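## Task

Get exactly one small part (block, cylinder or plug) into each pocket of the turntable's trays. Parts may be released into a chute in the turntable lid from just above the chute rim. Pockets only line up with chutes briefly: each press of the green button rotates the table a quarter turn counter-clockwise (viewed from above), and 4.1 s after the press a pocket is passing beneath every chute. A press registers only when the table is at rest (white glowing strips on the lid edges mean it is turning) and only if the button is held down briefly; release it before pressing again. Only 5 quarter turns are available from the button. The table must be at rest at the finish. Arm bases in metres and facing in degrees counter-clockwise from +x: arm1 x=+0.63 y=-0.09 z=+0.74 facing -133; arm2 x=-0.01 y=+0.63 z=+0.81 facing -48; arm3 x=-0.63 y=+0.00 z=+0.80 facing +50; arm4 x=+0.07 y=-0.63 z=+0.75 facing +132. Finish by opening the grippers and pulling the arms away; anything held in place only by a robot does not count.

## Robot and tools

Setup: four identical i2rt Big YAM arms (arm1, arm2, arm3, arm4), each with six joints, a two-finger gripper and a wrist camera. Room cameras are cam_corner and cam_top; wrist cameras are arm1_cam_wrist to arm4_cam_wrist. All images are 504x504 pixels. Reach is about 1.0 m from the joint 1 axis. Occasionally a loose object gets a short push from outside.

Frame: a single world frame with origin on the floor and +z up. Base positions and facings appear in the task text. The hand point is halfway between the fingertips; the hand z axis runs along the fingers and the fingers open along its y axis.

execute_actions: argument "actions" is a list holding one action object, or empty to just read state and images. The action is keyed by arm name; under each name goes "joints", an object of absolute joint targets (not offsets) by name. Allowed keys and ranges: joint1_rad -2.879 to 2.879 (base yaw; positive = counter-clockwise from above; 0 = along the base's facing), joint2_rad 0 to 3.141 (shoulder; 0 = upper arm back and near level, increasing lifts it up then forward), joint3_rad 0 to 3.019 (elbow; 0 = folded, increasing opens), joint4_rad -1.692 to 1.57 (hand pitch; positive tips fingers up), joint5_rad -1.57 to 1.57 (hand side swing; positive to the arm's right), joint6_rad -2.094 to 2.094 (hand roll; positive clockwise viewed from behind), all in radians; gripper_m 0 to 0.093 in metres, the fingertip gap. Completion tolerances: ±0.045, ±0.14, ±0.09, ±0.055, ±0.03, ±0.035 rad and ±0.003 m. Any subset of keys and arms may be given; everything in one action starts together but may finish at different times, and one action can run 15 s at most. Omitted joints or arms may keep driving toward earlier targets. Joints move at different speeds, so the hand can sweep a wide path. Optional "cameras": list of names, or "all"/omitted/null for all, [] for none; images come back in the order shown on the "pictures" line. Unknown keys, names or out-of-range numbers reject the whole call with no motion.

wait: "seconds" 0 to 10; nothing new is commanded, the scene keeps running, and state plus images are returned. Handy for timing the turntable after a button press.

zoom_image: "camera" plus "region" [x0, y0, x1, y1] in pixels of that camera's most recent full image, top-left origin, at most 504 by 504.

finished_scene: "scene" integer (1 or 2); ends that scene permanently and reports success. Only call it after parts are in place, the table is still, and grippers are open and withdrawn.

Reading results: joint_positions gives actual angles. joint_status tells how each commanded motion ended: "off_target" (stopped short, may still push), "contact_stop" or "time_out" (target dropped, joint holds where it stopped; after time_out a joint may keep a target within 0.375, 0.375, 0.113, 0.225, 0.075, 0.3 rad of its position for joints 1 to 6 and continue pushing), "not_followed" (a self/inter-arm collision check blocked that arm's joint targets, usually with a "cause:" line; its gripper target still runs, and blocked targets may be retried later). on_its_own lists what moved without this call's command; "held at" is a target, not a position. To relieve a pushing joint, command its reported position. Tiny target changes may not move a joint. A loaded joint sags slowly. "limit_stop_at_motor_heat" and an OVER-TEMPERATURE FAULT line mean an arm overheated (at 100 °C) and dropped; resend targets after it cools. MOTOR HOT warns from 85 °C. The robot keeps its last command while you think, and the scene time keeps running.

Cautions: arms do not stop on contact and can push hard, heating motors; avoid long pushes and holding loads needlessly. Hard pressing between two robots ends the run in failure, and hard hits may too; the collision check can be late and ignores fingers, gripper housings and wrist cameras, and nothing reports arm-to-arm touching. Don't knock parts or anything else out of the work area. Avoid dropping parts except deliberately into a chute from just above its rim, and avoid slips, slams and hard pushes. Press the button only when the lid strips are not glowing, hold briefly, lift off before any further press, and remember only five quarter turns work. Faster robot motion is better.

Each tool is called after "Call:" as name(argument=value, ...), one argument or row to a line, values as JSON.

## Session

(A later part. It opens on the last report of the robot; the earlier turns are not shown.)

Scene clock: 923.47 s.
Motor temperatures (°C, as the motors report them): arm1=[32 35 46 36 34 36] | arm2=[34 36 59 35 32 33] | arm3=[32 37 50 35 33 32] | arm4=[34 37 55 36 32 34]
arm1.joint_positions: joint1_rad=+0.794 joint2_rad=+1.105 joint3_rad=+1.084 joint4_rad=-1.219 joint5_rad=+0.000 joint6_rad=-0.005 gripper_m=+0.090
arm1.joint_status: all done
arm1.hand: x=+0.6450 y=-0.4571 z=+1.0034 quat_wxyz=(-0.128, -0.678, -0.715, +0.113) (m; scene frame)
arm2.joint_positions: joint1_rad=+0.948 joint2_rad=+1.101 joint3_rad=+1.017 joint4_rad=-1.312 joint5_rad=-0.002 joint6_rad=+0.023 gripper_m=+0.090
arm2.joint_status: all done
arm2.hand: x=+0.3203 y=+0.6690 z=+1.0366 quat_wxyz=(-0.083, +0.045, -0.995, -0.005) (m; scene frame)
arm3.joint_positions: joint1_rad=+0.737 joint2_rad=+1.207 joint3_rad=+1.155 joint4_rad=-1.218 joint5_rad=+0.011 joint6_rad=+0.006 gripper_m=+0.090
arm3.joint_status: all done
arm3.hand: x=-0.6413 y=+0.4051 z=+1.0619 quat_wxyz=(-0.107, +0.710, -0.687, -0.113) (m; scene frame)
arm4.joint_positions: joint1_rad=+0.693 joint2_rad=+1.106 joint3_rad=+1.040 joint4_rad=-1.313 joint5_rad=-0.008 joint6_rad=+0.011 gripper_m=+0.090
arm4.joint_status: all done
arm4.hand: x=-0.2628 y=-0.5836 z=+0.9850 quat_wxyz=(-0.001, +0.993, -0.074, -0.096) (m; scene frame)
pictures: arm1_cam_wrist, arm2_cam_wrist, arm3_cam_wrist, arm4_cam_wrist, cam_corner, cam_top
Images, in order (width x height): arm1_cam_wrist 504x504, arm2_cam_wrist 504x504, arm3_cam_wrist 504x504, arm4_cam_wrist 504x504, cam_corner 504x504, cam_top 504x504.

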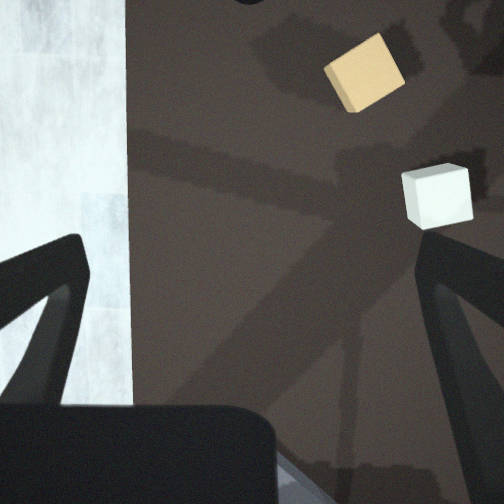

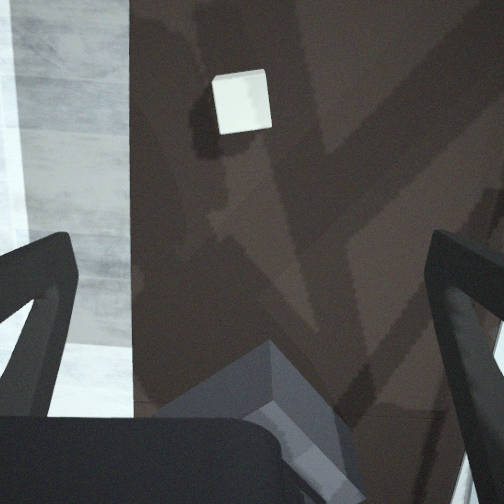

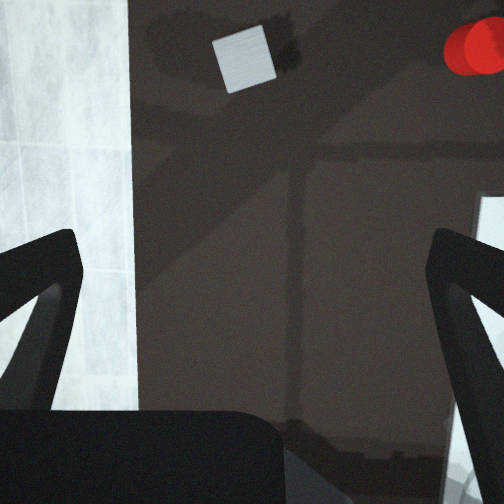

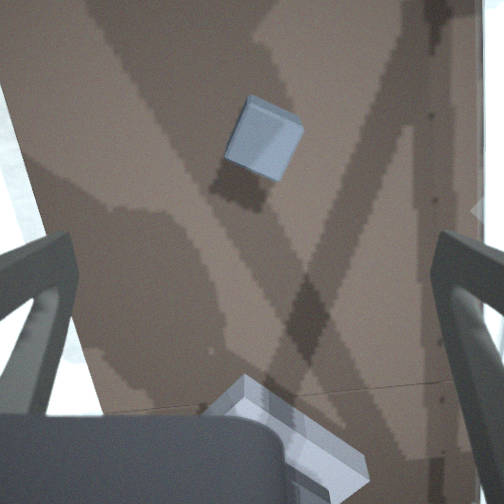

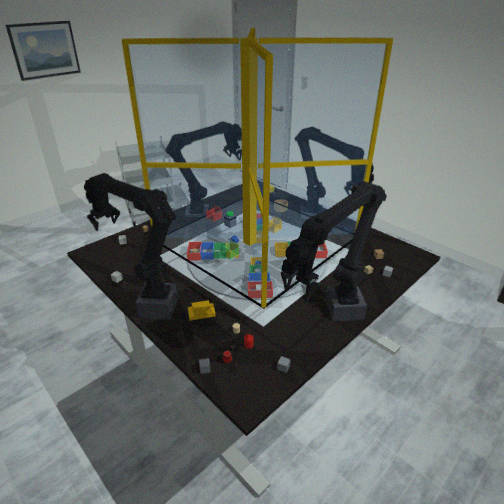

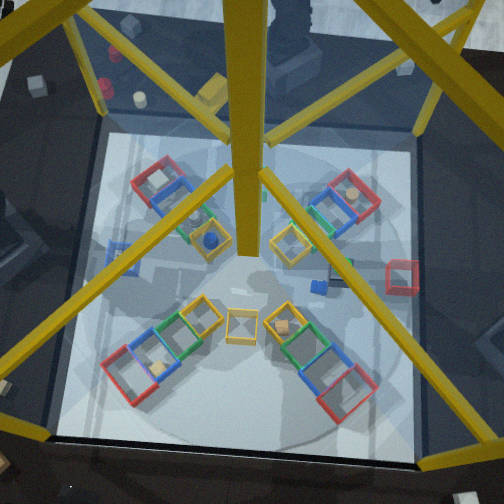

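Call:
execute_actions(
  actions=[
    {"arm1":{"joints":{"joint1_rad":0.42,"joint2_rad":1.488,"joint3_rad":0.99,"joint4_rad":-1.06,"joint6_rad":-0.52}},"arm2":{"joints":{"joint1_rad":0.968,"joint2_rad":1.477,"joint3_rad":0.765,"joint4_rad":-0.845,"joint6_rad":-0.1}},"arm3":{"joints":{"joint1_rad":0.75,"joint2_rad":1.78,"joint3_rad":1.21,"joint4_rad":-0.947,"joint6_rad":-0.32}},"arm4":{"joints":{"joint1_rad":0.669,"joint2_rad":1.334,"joint3_rad":0.81,"joint4_rad":-1.032,"joint6_rad":0.43}}},
  ],
  cameras=["arm1_cam_wrist","arm2_cam_wrist","arm3_cam_wrist","arm4_cam_wrist"],
)

Scene clock: 989.50 s.
Motor temperatures (°C, as the motors report them): arm1=[32 35 50 36 34 35] | arm2=[34 35 60 35 32 33] | arm3=[32 37 52 35 33 32] | arm4=[34 36 58 36 32 34]
arm1.joint_positions: joint1_rad=+0.412 joint2_rad=+1.498 joint3_rad=+0.988 joint4_rad=-1.073 joint5_rad=+0.000 joint6_rad=-0.512 gripper_m=+0.090
arm1.joint_status: all done
arm1.hand: x=+0.5007 y=-0.4563 z=+0.8234 quat_wxyz=(-0.006, -0.641, -0.768, -0.006) (m; scene frame)
arm2.joint_positions: joint1_rad=+0.962 joint2_rad=+1.480 joint3_rad=+0.751 joint4_rad=-0.857 joint5_rad=-0.002 joint6_rad=-0.088 gripper_m=+0.090
arm2.joint_status: all done
arm2.hand: x=+0.3200 y=+0.6730 z=+0.8249 quat_wxyz=(+0.012, +0.108, -0.994, +0.001) (m; scene frame)
arm3.joint_positions: joint1_rad=+0.742 joint2_rad=+1.796 joint3_rad=+1.177 joint4_rad=-0.964 joint5_rad=+0.011 joint6_rad=-0.312 gripper_m=+0.090
arm3.joint_status: all done
arm3.hand: x=-0.6498 y=+0.4837 z=+0.8262 quat_wxyz=(+0.000, +0.822, -0.570, +0.000) (m; scene frame)
arm4.joint_positions: joint1_rad=+0.681 joint2_rad=+1.349 joint3_rad=+0.801 joint4_rad=-1.042 joint5_rad=-0.008 joint6_rad=+0.415 gripper_m=+0.090
arm4.joint_status: all done
arm4.hand: x=-0.2476 y=-0.5820 z=+0.8220 quat_wxyz=(+0.003, +0.960, -0.279, +0.010) (m; scene frame)
pictures: arm1_cam_wrist, arm2_cam_wrist, arm3_cam_wrist, arm4_cam_wrist
Images, in order (width x height): arm1_cam_wrist 504x504, arm2_cam_wrist 504x504, arm3_cam_wrist 504x504, arm4_cam_wrist 504x504.

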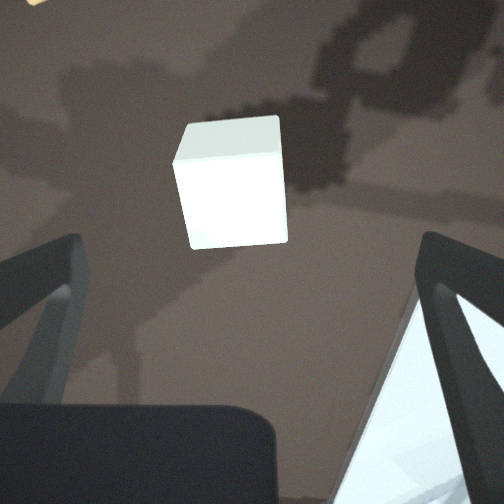

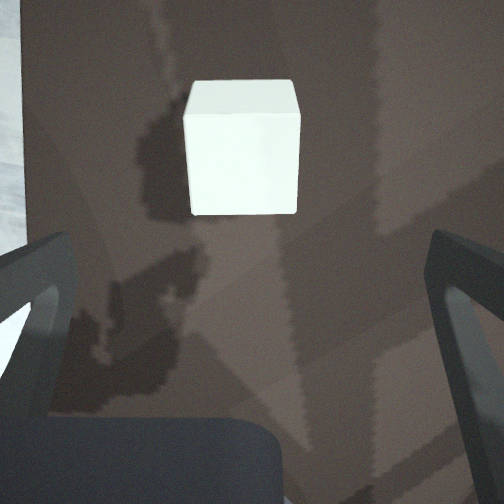

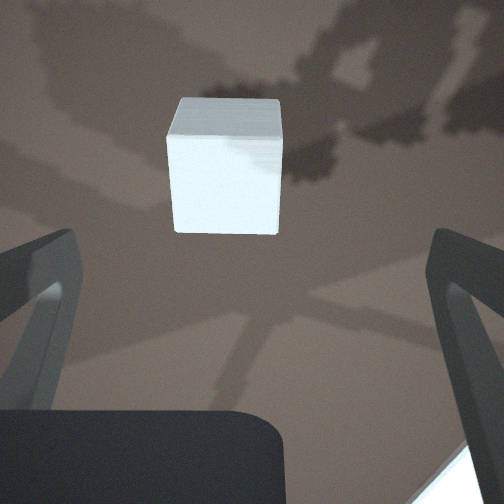

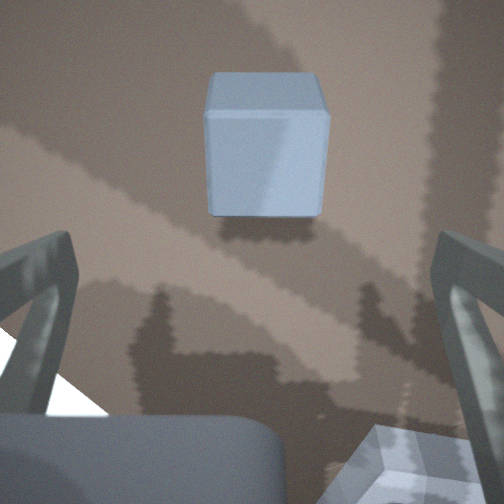

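Call:
execute_actions(
  actions=[
    {"arm1":{"joints":{"joint2_rad":1.569,"joint3_rad":0.856,"joint4_rad":-0.831}},"arm2":{"joints":{"joint2_rad":1.647,"joint3_rad":0.688,"joint4_rad":-0.582}},"arm3":{"joints":{"joint1_rad":0.765,"joint2_rad":1.885,"joint3_rad":1.09,"joint4_rad":-0.743}},"arm4":{"joints":{"joint1_rad":0.655,"joint2_rad":1.457,"joint3_rad":0.699,"joint4_rad":-0.777}}},
  ],
  cameras=["arm1_cam_wrist","arm2_cam_wrist","arm3_cam_wrist","arm4_cam_wrist"],
)

Scene clock: 1018.73 s.
Motor temperatures (°C, as the motors report them): arm1=[32 36 47 36 34 35] | arm2=[34 36 56 35 32 33] | arm3=[32 39 50 35 33 32] | arm4=[34 37 52 36 32 34]
arm1.joint_positions: joint1_rad=+0.412 joint2_rad=+1.565 joint3_rad=+0.855 joint4_rad=-0.847 joint5_rad=+0.000 joint6_rad=-0.512 gripper_m=+0.090
arm1.joint_status: all done
arm1.hand: x=+0.5054 y=-0.4459 z=+0.7575 quat_wxyz=(-0.011, -0.641, -0.768, +0.006) (m; scene frame)
arm2.joint_positions: joint1_rad=+0.962 joint2_rad=+1.651 joint3_rad=+0.684 joint4_rad=-0.594 joint5_rad=-0.002 joint6_rad=-0.088 gripper_m=+0.090
arm2.joint_status: all done
arm2.hand: x=+0.3222 y=+0.6730 z=+0.7537 quat_wxyz=(-0.001, +0.108, -0.994, +0.001) (m; scene frame)
arm3.joint_positions: joint1_rad=+0.761 joint2_rad=+1.895 joint3_rad=+1.082 joint4_rad=-0.761 joint5_rad=+0.011 joint6_rad=-0.312 gripper_m=+0.090
arm3.joint_status: all done
arm3.hand: x=-0.6589 y=+0.4718 z=+0.7535 quat_wxyz=(-0.003, +0.827, -0.562, -0.003) (m; scene frame)
arm4.joint_positions: joint1_rad=+0.666 joint2_rad=+1.469 joint3_rad=+0.697 joint4_rad=-0.787 joint5_rad=-0.008 joint6_rad=+0.415 gripper_m=+0.090
arm4.joint_status: all done
arm4.hand: x=-0.2480 y=-0.5773 z=+0.7536 quat_wxyz=(+0.005, +0.958, -0.286, -0.005) (m; scene frame)
pictures: arm1_cam_wrist, arm2_cam_wrist, arm3_cam_wrist, arm4_cam_wrist
Images, in order (width x height): arm1_cam_wrist 504x504, arm2_cam_wrist 504x504, arm3_cam_wrist 504x504, arm4_cam_wrist 504x504.

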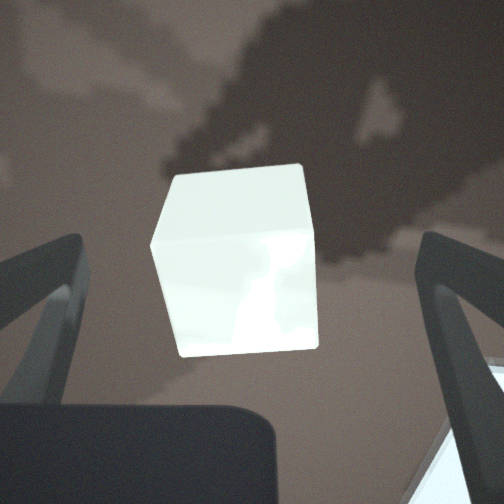

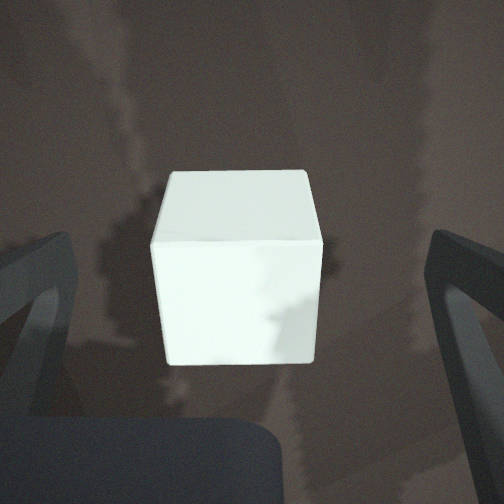

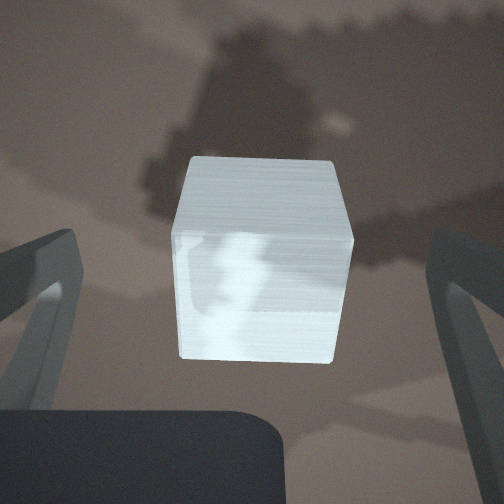

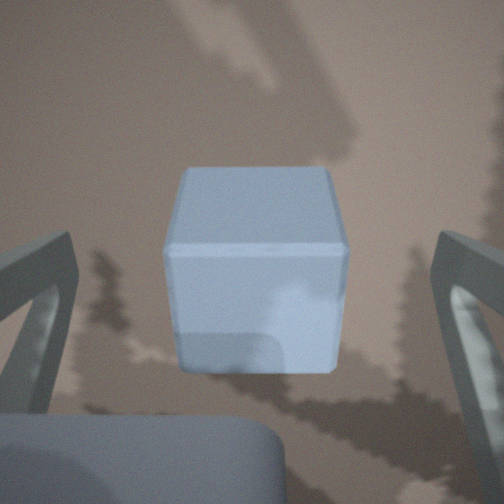

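Call:
execute_actions(
  actions=[
    {"arm1":{"joints":{"gripper_m":0.02}},"arm2":{"joints":{"gripper_m":0.02}},"arm3":{"joints":{"gripper_m":0.02}},"arm4":{"joints":{"gripper_m":0.02}}},
  ],
  cameras=["arm1_cam_wrist","arm2_cam_wrist","arm3_cam_wrist","arm4_cam_wrist"],
)

Scene clock: 1027.03 s.
Motor temperatures (°C, as the motors report them): arm1=[32 36 46 36 34 35] | arm2=[34 36 55 35 32 33] | arm3=[32 39 49 35 33 32] | arm4=[34 37 51 36 32 34]
arm1.joint_positions: joint1_rad=+0.412 joint2_rad=+1.565 joint3_rad=+0.855 joint4_rad=-0.846 joint5_rad=+0.000 joint6_rad=-0.513 gripper_m=+0.039
arm1.joint_status: gripper_m off_target (ended at +0.039, target +0.020)
arm1.hand: x=+0.5053 y=-0.4461 z=+0.7575 quat_wxyz=(-0.011, -0.640, -0.768, +0.007) (m; scene frame)
arm2.joint_positions: joint1_rad=+0.962 joint2_rad=+1.651 joint3_rad=+0.684 joint4_rad=-0.594 joint5_rad=-0.002 joint6_rad=-0.089 gripper_m=+0.039
arm2.joint_status: gripper_m off_target (ended at +0.039, target +0.020)
arm2.hand: x=+0.3222 y=+0.6730 z=+0.7537 quat_wxyz=(-0.001, +0.108, -0.994, +0.001) (m; scene frame)
arm3.joint_positions: joint1_rad=+0.761 joint2_rad=+1.895 joint3_rad=+1.082 joint4_rad=-0.760 joint5_rad=+0.012 joint6_rad=-0.313 gripper_m=+0.039
arm3.joint_status: gripper_m off_target (ended at +0.039, target +0.020)
arm3.hand: x=-0.6589 y=+0.4721 z=+0.7535 quat_wxyz=(-0.004, +0.827, -0.562, -0.003) (m; scene frame)
arm4.joint_positions: joint1_rad=+0.666 joint2_rad=+1.469 joint3_rad=+0.697 joint4_rad=-0.787 joint5_rad=-0.007 joint6_rad=+0.415 gripper_m=+0.039
arm4.joint_status: gripper_m off_target (ended at +0.039, target +0.020)
arm4.hand: x=-0.2480 y=-0.5772 z=+0.7536 quat_wxyz=(+0.005, +0.958, -0.286, -0.005) (m; scene frame)
pictures: arm1_cam_wrist, arm2_cam_wrist, arm3_cam_wrist, arm4_cam_wrist
Images, in order (width x height): arm1_cam_wrist 504x504, arm2_cam_wrist 504x504, arm3_cam_wrist 504x504, arm4_cam_wrist 504x504.

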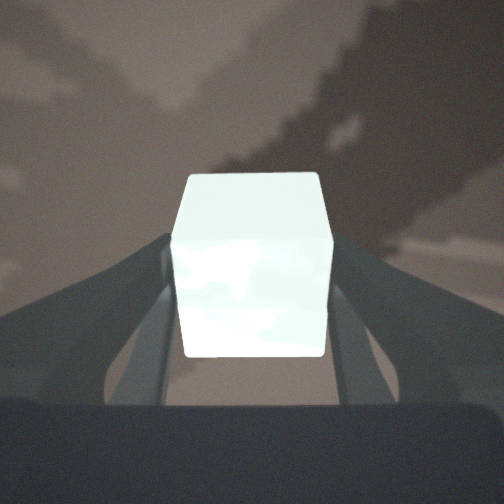

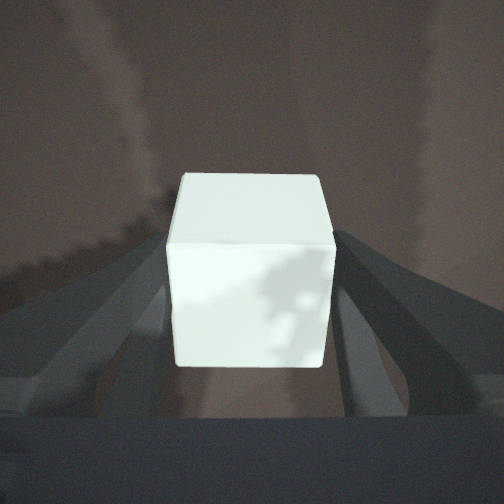

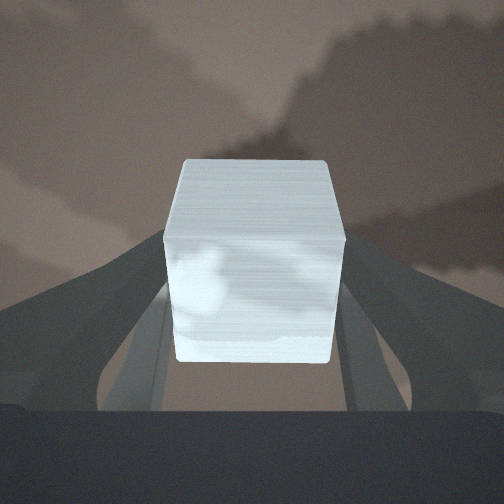

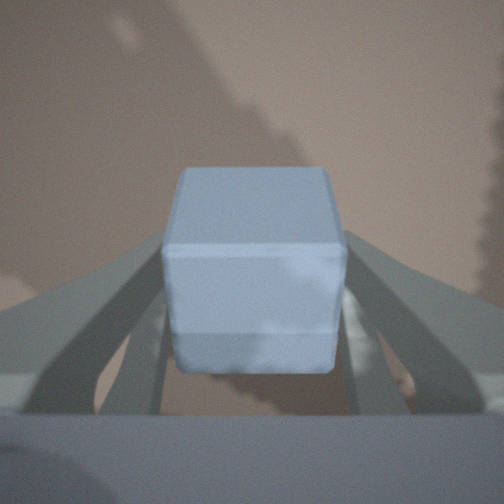

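Call:
execute_actions(
  actions=[
    {"arm1":{"joints":{"joint2_rad":0.7,"joint3_rad":0.85,"joint4_rad":-1.68,"joint6_rad":-0.43}},"arm2":{"joints":{"joint2_rad":1.0,"joint3_rad":0.9,"joint4_rad":-1.5,"joint6_rad":-0.1}},"arm3":{"joints":{"joint2_rad":1.0,"joint3_rad":0.9,"joint4_rad":-1.5,"joint6_rad":-0.17}},"arm4":{"joints":{"joint2_rad":1.0,"joint3_rad":1.015,"joint4_rad":-1.57,"joint6_rad":0.14}}},
  ],
  cameras=[],
)

Call:
execute_actions(
  actions=[
    {"arm1":{"joints":{"joint1_rad":-1.05}},"arm2":{"joints":{"joint1_rad":-0.771}},"arm3":{"joints":{"joint1_rad":-0.985}},"arm4":{"joints":{"joint1_rad":-0.583}}},
  ],
  cameras=["arm1_cam_wrist","arm2_cam_wrist","arm3_cam_wrist","arm4_cam_wrist"],
)

Scene clock: 1084.10 s.
Motor temperatures (°C, as the motors report them): arm1=[32 36 45 36 34 35] | arm2=[34 36 52 35 32 33] | arm3=[32 40 47 35 33 32] | arm4=[34 37 49 36 32 34]
arm1.joint_positions: joint1_rad=+0.412 joint2_rad=+0.699 joint3_rad=+0.853 joint4_rad=-1.665 joint5_rad=+0.000 joint6_rad=-0.438 gripper_m=+0.039
arm1.joint_status: all done
arm1.hand: x=+0.5717 y=-0.2423 z=+0.9808 quat_wxyz=(-0.020, -0.668, -0.743, +0.027) (m; scene frame)
arm2.joint_positions: joint1_rad=+0.962 joint2_rad=+0.994 joint3_rad=+0.892 joint4_rad=-1.489 joint5_rad=-0.002 joint6_rad=-0.089 gripper_m=+0.039
arm2.joint_status: all done
arm2.hand: x=+0.2332 y=+0.6625 z=+1.0126 quat_wxyz=(+0.014, +0.108, -0.994, +0.001) (m; scene frame)
arm3.joint_positions: joint1_rad=+0.761 joint2_rad=+1.006 joint3_rad=+0.885 joint4_rad=-1.484 joint5_rad=+0.012 joint6_rad=-0.178 gripper_m=+0.039
arm3.joint_status: all done
arm3.hand: x=-0.6412 y=+0.2481 z=+1.0014 quat_wxyz=(+0.008, +0.788, -0.616, +0.008) (m; scene frame)
arm4.joint_positions: joint1_rad=+0.666 joint2_rad=+0.997 joint3_rad=+0.992 joint4_rad=-1.562 joint5_rad=-0.007 joint6_rad=+0.156 gripper_m=+0.039
arm4.joint_status: all done
arm4.hand: x=-0.1779 y=-0.5884 z=+0.9898 quat_wxyz=(+0.005, +0.987, -0.159, -0.002) (m; scene frame)
pictures: none
No camera images: the call's "cameras" was empty. Leave "cameras" out to get every camera's image.

Scene clock: 1085.97 s.
Motor temperatures (°C, as the motors report them): arm1=[32 36 45 36 34 35] | arm2=[34 36 53 35 32 33] | arm3=[32 39 47 35 33 32] | arm4=[34 37 50 36 32 34]
arm1.joint_positions: joint1_rad=-1.044 joint2_rad=+0.699 joint3_rad=+0.853 joint4_rad=-1.665 joint5_rad=+0.001 joint6_rad=-0.436 gripper_m=+0.039
arm1.joint_status: all done
arm1.hand: x=+0.4630 y=-0.0471 z=+0.9773 quat_wxyz=(+0.004, -0.994, -0.109, +0.022) (m; scene frame)
arm2.joint_positions: joint1_rad=-0.769 joint2_rad=+0.994 joint3_rad=+0.892 joint4_rad=-1.489 joint5_rad=-0.002 joint6_rad=-0.091 gripper_m=+0.039
arm2.joint_status: all done
arm2.hand: x=-0.0203 y=+0.3840 z=+1.0158 quat_wxyz=(+0.007, -0.686, -0.727, -0.004) (m; scene frame)
arm3.joint_positions: joint1_rad=-0.982 joint2_rad=+1.006 joint3_rad=+0.885 joint4_rad=-1.484 joint5_rad=+0.013 joint6_rad=-0.177 gripper_m=+0.039
arm3.joint_status: all done
arm3.hand: x=-0.3821 y=-0.0278 z=+0.9952 quat_wxyz=(+0.024, +0.035, -0.999, -0.001) (m; scene frame)
arm4.joint_positions: joint1_rad=-0.576 joint2_rad=+0.997 joint3_rad=+0.992 joint4_rad=-1.562 joint5_rad=-0.007 joint6_rad=+0.154 gripper_m=+0.039
arm4.joint_status: all done
arm4.hand: x=+0.0326 y=-0.3769 z=+0.9894 quat_wxyz=(+0.002, +0.710, -0.704, -0.004) (m; scene frame)
pictures: arm1_cam_wrist, arm2_cam_wrist, arm3_cam_wrist, arm4_cam_wrist
Images, in order (width x height): arm1_cam_wrist 504x504, arm2_cam_wrist 504x504, arm3_cam_wrist 504x504, arm4_cam_wrist 504x504.

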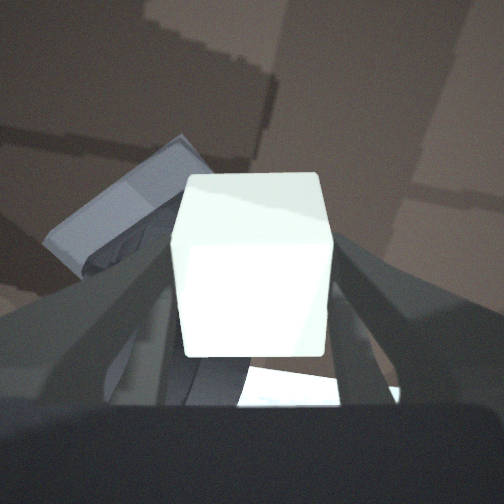

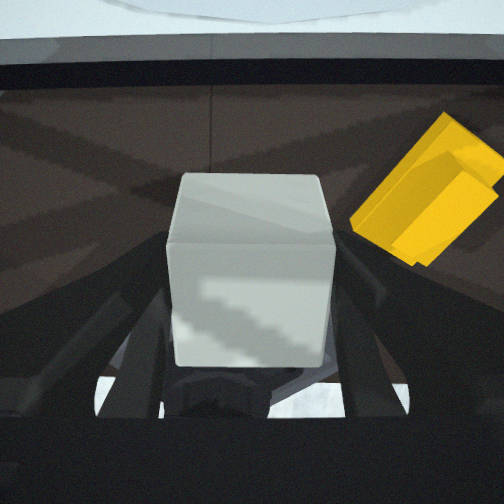

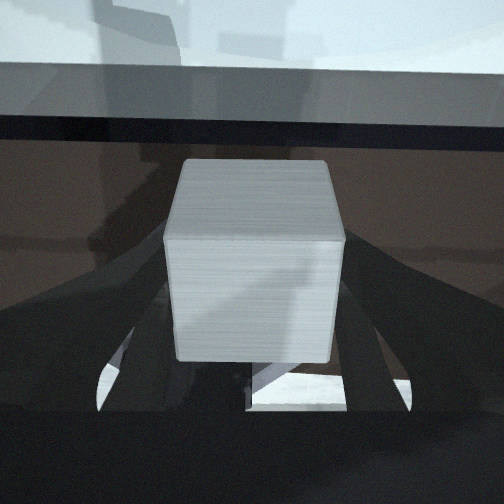

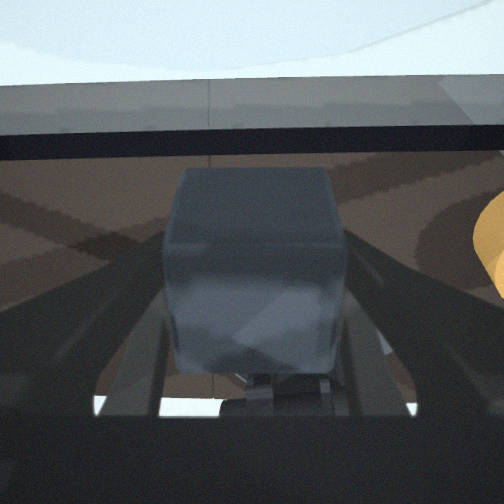

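Call:
execute_actions(
  actions=[
    {"arm1":{"joints":{"joint1_rad":-1.134,"joint4_rad":-1.225,"joint3_rad":0.95}},"arm2":{"joints":{"joint2_rad":1.17,"joint3_rad":0.86,"joint4_rad":-0.72}},"arm3":{"joints":{"joint2_rad":1.12,"joint4_rad":-1.17}},"arm4":{"joints":{"joint2_rad":1.17,"joint3_rad":1.05,"joint4_rad":-0.685}}},
  ],
  cameras=[],
)

Call:
execute_actions(
  actions=[
    {"arm1":{"joints":{"joint2_rad":1.07}},"arm2":{"joints":{"joint2_rad":1.318}},"arm3":{"joints":{"joint2_rad":1.255}},"arm4":{"joints":{"joint2_rad":1.345}}},
  ],
)

Scene clock: 1111.20 s.
Motor temperatures (°C, as the motors report them): arm1=[32 35 47 36 34 35] | arm2=[34 35 55 35 32 33] | arm3=[32 38 48 35 33 32] | arm4=[34 36 52 36 32 34]
arm1.joint_positions: joint1_rad=-1.129 joint2_rad=+0.699 joint3_rad=+0.899 joint4_rad=-1.249 joint5_rad=+0.000 joint6_rad=-0.436 gripper_m=+0.039
arm1.joint_status: all done
arm1.hand: x=+0.3659 y=-0.0016 z=+1.0251 quat_wxyz=(+0.088, -0.966, -0.064, +0.235) (m; scene frame)
arm2.joint_positions: joint1_rad=-0.769 joint2_rad=+1.177 joint3_rad=+0.855 joint4_rad=-0.736 joint5_rad=-0.002 joint6_rad=-0.091 gripper_m=+0.039
arm2.joint_status: all done
arm2.hand: x=-0.0263 y=+0.2089 z=+0.9878 quat_wxyz=(-0.168, -0.663, -0.704, +0.194) (m; scene frame)
arm3.joint_positions: joint1_rad=-0.982 joint2_rad=+1.133 joint3_rad=+0.885 joint4_rad=-1.191 joint5_rad=+0.013 joint6_rad=-0.177 gripper_m=+0.039
arm3.joint_status: all done
arm3.hand: x=-0.3048 y=-0.0358 z=+0.9641 quat_wxyz=(-0.058, +0.034, -0.998, +0.010) (m; scene frame)
arm4.joint_positions: joint1_rad=-0.576 joint2_rad=+1.188 joint3_rad=+0.992 joint4_rad=-0.705 joint5_rad=-0.007 joint6_rad=+0.154 gripper_m=+0.039
arm4.joint_status: all done
arm4.hand: x=-0.0023 y=-0.1652 z=+0.9912 quat_wxyz=(-0.189, +0.672, -0.664, -0.268) (m; scene frame)
pictures: none
No camera images: the call's "cameras" was empty. Leave "cameras" out to get every camera's image.

Scene clock: 1112.30 s.
Motor temperatures (°C, as the motors report them): arm1=[32 35 47 36 34 35] | arm2=[34 35 55 35 32 33] | arm3=[32 38 48 35 33 32] | arm4=[34 36 53 36 32 34]
arm1.joint_positions: joint1_rad=-1.129 joint2_rad=+1.081 joint3_rad=+0.904 joint4_rad=-1.241 joint5_rad=+0.000 joint6_rad=-0.436 gripper_m=+0.039
arm1.joint_status: all done
arm1.hand: x=+0.3251 y=+0.0105 z=+0.9219 quat_wxyz=(+0.022, -0.995, -0.067, +0.065) (m; scene frame)
arm2.joint_positions: joint1_rad=-0.769 joint2_rad=+1.323 joint3_rad=+0.855 joint4_rad=-0.733 joint5_rad=-0.002 joint6_rad=-0.091 gripper_m=+0.039
arm2.joint_status: all done
arm2.hand: x=-0.0268 y=+0.2062 z=+0.9291 quat_wxyz=(-0.121, -0.674, -0.715, +0.141) (m; scene frame)
arm3.joint_positions: joint1_rad=-0.982 joint2_rad=+1.269 joint3_rad=+0.885 joint4_rad=-1.186 joint5_rad=+0.013 joint6_rad=-0.177 gripper_m=+0.039
arm3.joint_status: all done
arm3.hand: x=-0.3022 y=-0.0357 z=+0.9224 quat_wxyz=(+0.007, +0.035, -0.999, +0.001) (m; scene frame)
arm4.joint_positions: joint1_rad=-0.576 joint2_rad=+1.367 joint3_rad=+0.994 joint4_rad=-0.699 joint5_rad=-0.007 joint6_rad=+0.154 gripper_m=+0.039
arm4.joint_status: all done
arm4.hand: x=-0.0047 y=-0.1513 z=+0.9111 quat_wxyz=(-0.141, +0.689, -0.682, -0.201) (m; scene frame)
pictures: arm1_cam_wrist, arm2_cam_wrist, arm3_cam_wrist, arm4_cam_wrist, cam_corner, cam_top
Images, in order (width x height): arm1_cam_wrist 504x504, arm2_cam_wrist 504x504, arm3_cam_wrist 504x504, arm4_cam_wrist 504x504, cam_corner 504x504, cam_top 504x504.

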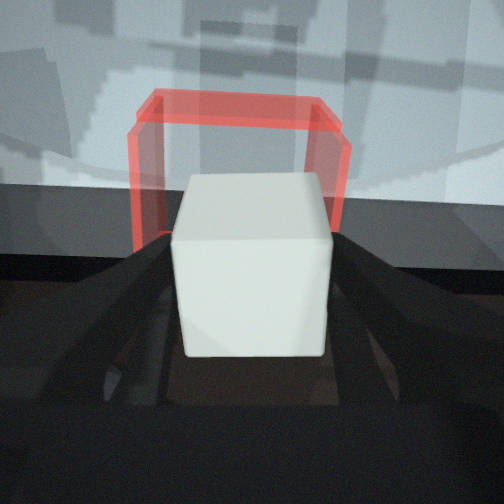

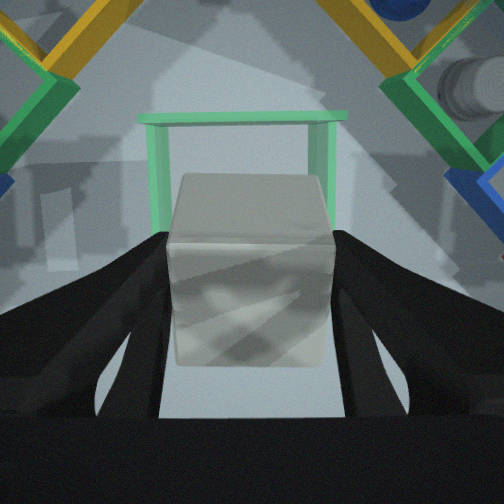

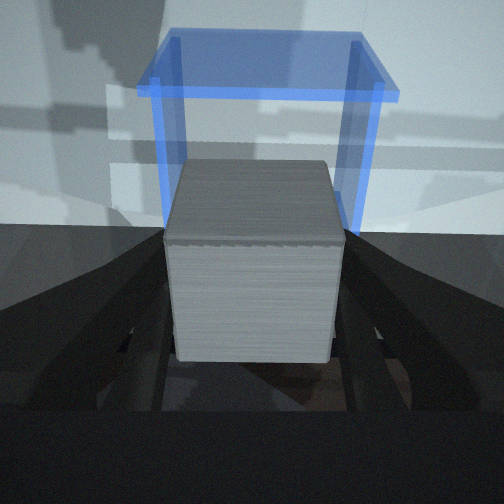

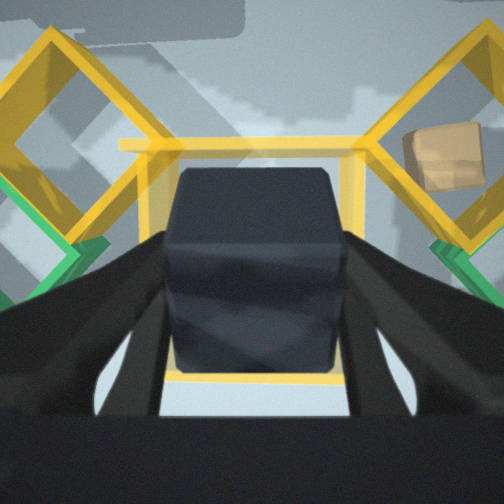

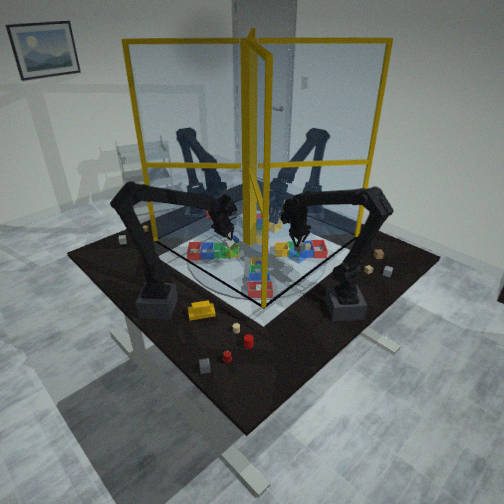

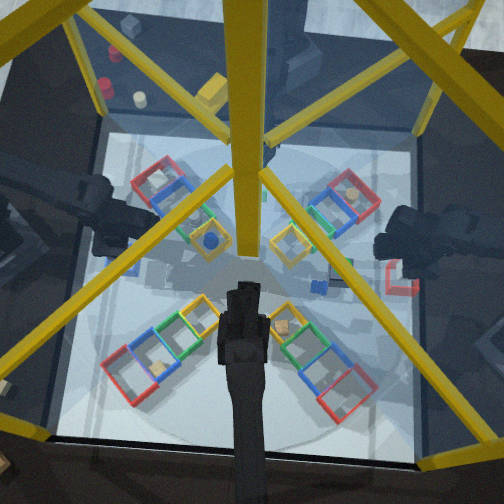

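Call:
execute_actions(
  actions=[
    {"arm1":{"joints":{"joint1_rad":-1.029,"joint3_rad":1.33,"joint4_rad":-1.295}},"arm2":{"joints":{"joint4_rad":-0.68}},"arm3":{"joints":{"joint4_rad":-1.148}}},
  ],
  cameras=[],
)

Call:
execute_actions(
  actions=[
    {"arm1":{"joints":{"joint2_rad":1.37}}},
  ],
  cameras=[],
)

Call:
execute_actions(
  actions=[
    {"arm1":{"joints":{"joint3_rad":1.262}}},
  ],
)

Scene clock: 1143.97 s.
Motor temperatures (°C, as the motors report them): arm1=[32 35 51 36 34 35] | arm2=[34 36 55 35 32 33] | arm3=[32 38 48 35 33 32] | arm4=[34 37 56 36 32 34]
arm1.joint_positions: joint1_rad=-1.028 joint2_rad=+1.069 joint3_rad=+1.289 joint4_rad=-1.282 joint5_rad=+0.000 joint6_rad=-0.436 gripper_m=+0.039
arm1.joint_status: all done
arm1.hand: x=+0.2414 y=-0.0039 z=+1.0983 quat_wxyz=(+0.073, -0.963, -0.113, +0.233) (m; scene frame)
arm2.joint_positions: joint1_rad=-0.769 joint2_rad=+1.323 joint3_rad=+0.855 joint4_rad=-0.695 joint5_rad=-0.002 joint6_rad=-0.091 gripper_m=+0.039
arm2.joint_status: all done
arm2.hand: x=-0.0271 y=+0.1977 z=+0.9326 quat_wxyz=(-0.133, -0.671, -0.712, +0.155) (m; scene frame)
arm3.joint_positions: joint1_rad=-0.982 joint2_rad=+1.269 joint3_rad=+0.885 joint4_rad=-1.167 joint5_rad=+0.013 joint6_rad=-0.177 gripper_m=+0.039
arm3.joint_status: all done
arm3.hand: x=-0.2974 y=-0.0362 z=+0.9224 quat_wxyz=(-0.003, +0.035, -0.999, +0.002) (m; scene frame)
arm4.joint_positions: joint1_rad=-0.576 joint2_rad=+1.367 joint3_rad=+0.994 joint4_rad=-0.699 joint5_rad=-0.007 joint6_rad=+0.154 gripper_m=+0.039
arm4.joint_status: not commanded
arm4.hand: x=-0.0047 y=-0.1513 z=+0.9111 quat_wxyz=(-0.141, +0.689, -0.682, -0.201) (m; scene frame)
pictures: none
No camera images: the call's "cameras" was empty. Leave "cameras" out to get every camera's image.

Scene clock: 1145.23 s.
Motor temperatures (°C, as the motors report them): arm1=[32 35 51 36 34 35] | arm2=[34 36 55 35 32 33] | arm3=[32 38 48 35 33 32] | arm4=[34 37 57 36 32 34]
arm1.joint_positions: joint1_rad=-1.028 joint2_rad=+1.383 joint3_rad=+1.292 joint4_rad=-1.282 joint5_rad=+0.000 joint6_rad=-0.436 gripper_m=+0.039
arm1.joint_status: all done
arm1.hand: x=+0.1895 y=+0.0058 z=+0.9728 quat_wxyz=(+0.025, -0.989, -0.117, +0.087) (m; scene frame)
arm2.joint_positions: joint1_rad=-0.769 joint2_rad=+1.323 joint3_rad=+0.855 joint4_rad=-0.695 joint5_rad=-0.002 joint6_rad=-0.091 gripper_m=+0.039
arm2.joint_status: not commanded
arm2.hand: x=-0.0271 y=+0.1977 z=+0.9326 quat_wxyz=(-0.133, -0.671, -0.712, +0.155) (m; scene frame)
arm3.joint_positions: joint1_rad=-0.982 joint2_rad=+1.269 joint3_rad=+0.885 joint4_rad=-1.167 joint5_rad=+0.013 joint6_rad=-0.177 gripper_m=+0.039
arm3.joint_status: not commanded
arm3.hand: x=-0.2974 y=-0.0362 z=+0.9224 quat_wxyz=(-0.003, +0.035, -0.999, +0.002) (m; scene frame)
arm4.joint_positions: joint1_rad=-0.576 joint2_rad=+1.367 joint3_rad=+0.994 joint4_rad=-0.699 joint5_rad=-0.007 joint6_rad=+0.154 gripper_m=+0.039
arm4.joint_status: not commanded
arm4.hand: x=-0.0047 y=-0.1513 z=+0.9111 quat_wxyz=(-0.141, +0.689, -0.682, -0.201) (m; scene frame)
pictures: none
No camera images: the call's "cameras" was empty. Leave "cameras" out to get every camera's image.

Scene clock: 1145.93 s.
Motor temperatures (°C, as the motors report them): arm1=[32 35 51 36 34 35] | arm2=[34 36 55 35 32 33] | arm3=[32 38 48 35 33 32] | arm4=[34 37 57 36 32 34]
arm1.joint_positions: joint1_rad=-1.028 joint2_rad=+1.382 joint3_rad=+1.268 joint4_rad=-1.282 joint5_rad=+0.000 joint6_rad=-0.436 gripper_m=+0.039
arm1.joint_status: all done
arm1.hand: x=+0.1963 y=+0.0043 z=+0.9632 quat_wxyz=(+0.022, -0.990, -0.117, +0.077) (m; scene frame)
arm2.joint_positions: joint1_rad=-0.769 joint2_rad=+1.323 joint3_rad=+0.855 joint4_rad=-0.695 joint5_rad=-0.002 joint6_rad=-0.091 gripper_m=+0.039
arm2.joint_status: not commanded
arm2.hand: x=-0.0271 y=+0.1977 z=+0.9326 quat_wxyz=(-0.133, -0.671, -0.712, +0.155) (m; scene frame)
arm3.joint_positions: joint1_rad=-0.982 joint2_rad=+1.269 joint3_rad=+0.885 joint4_rad=-1.167 joint5_rad=+0.013 joint6_rad=-0.177 gripper_m=+0.039
arm3.joint_status: not commanded
arm3.hand: x=-0.2974 y=-0.0362 z=+0.9224 quat_wxyz=(-0.003, +0.035, -0.999, +0.002) (m; scene frame)
arm4.joint_positions: joint1_rad=-0.576 joint2_rad=+1.367 joint3_rad=+0.994 joint4_rad=-0.699 joint5_rad=-0.007 joint6_rad=+0.154 gripper_m=+0.039
arm4.joint_status: not commanded
arm4.hand: x=-0.0047 y=-0.1513 z=+0.9111 quat_wxyz=(-0.141, +0.689, -0.682, -0.201) (m; scene frame)
pictures: arm1_cam_wrist, arm2_cam_wrist, arm3_cam_wrist, arm4_cam_wrist, cam_corner, cam_top
Images, in order (width x height): arm1_cam_wrist 504x504, arm2_cam_wrist 504x504, arm3_cam_wrist 504x504, arm4_cam_wrist 504x504, cam_corner 504x504, cam_top 504x504.

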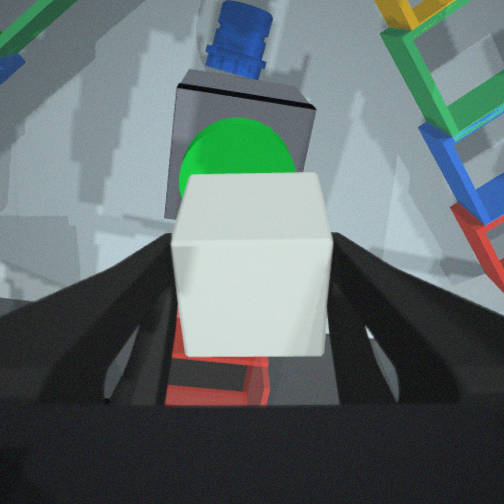

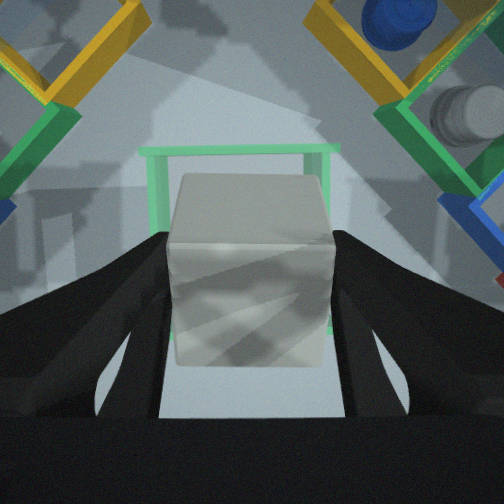

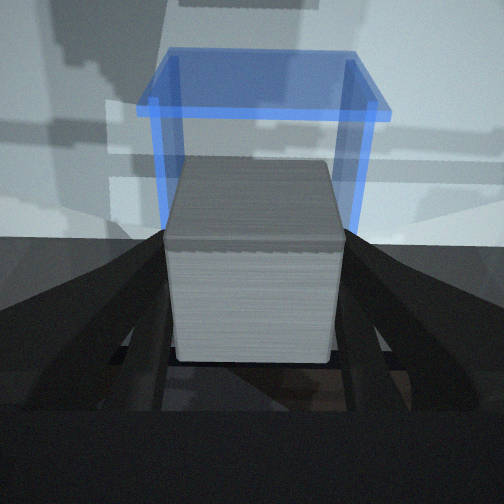

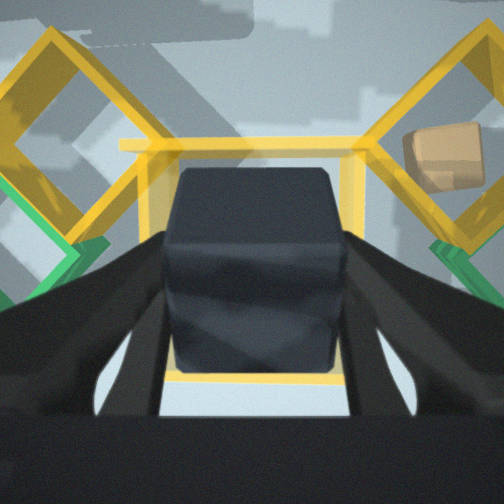

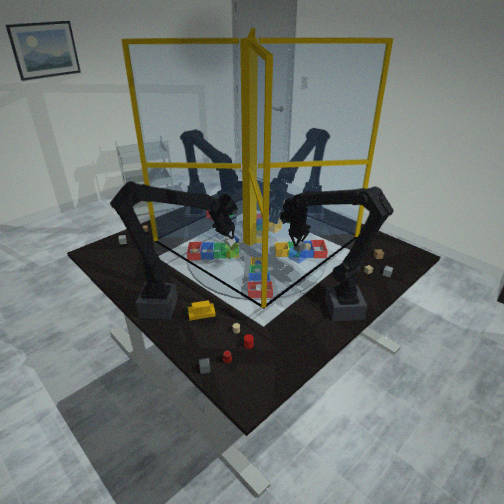

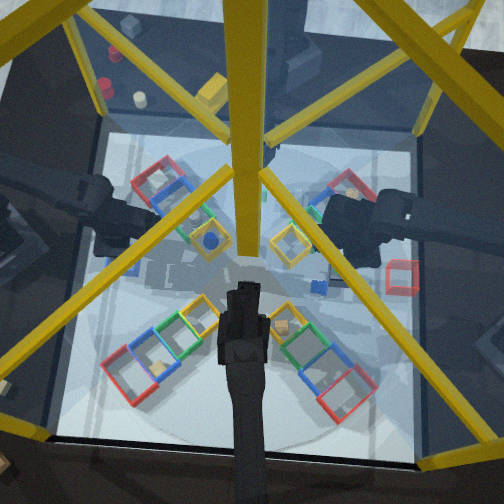

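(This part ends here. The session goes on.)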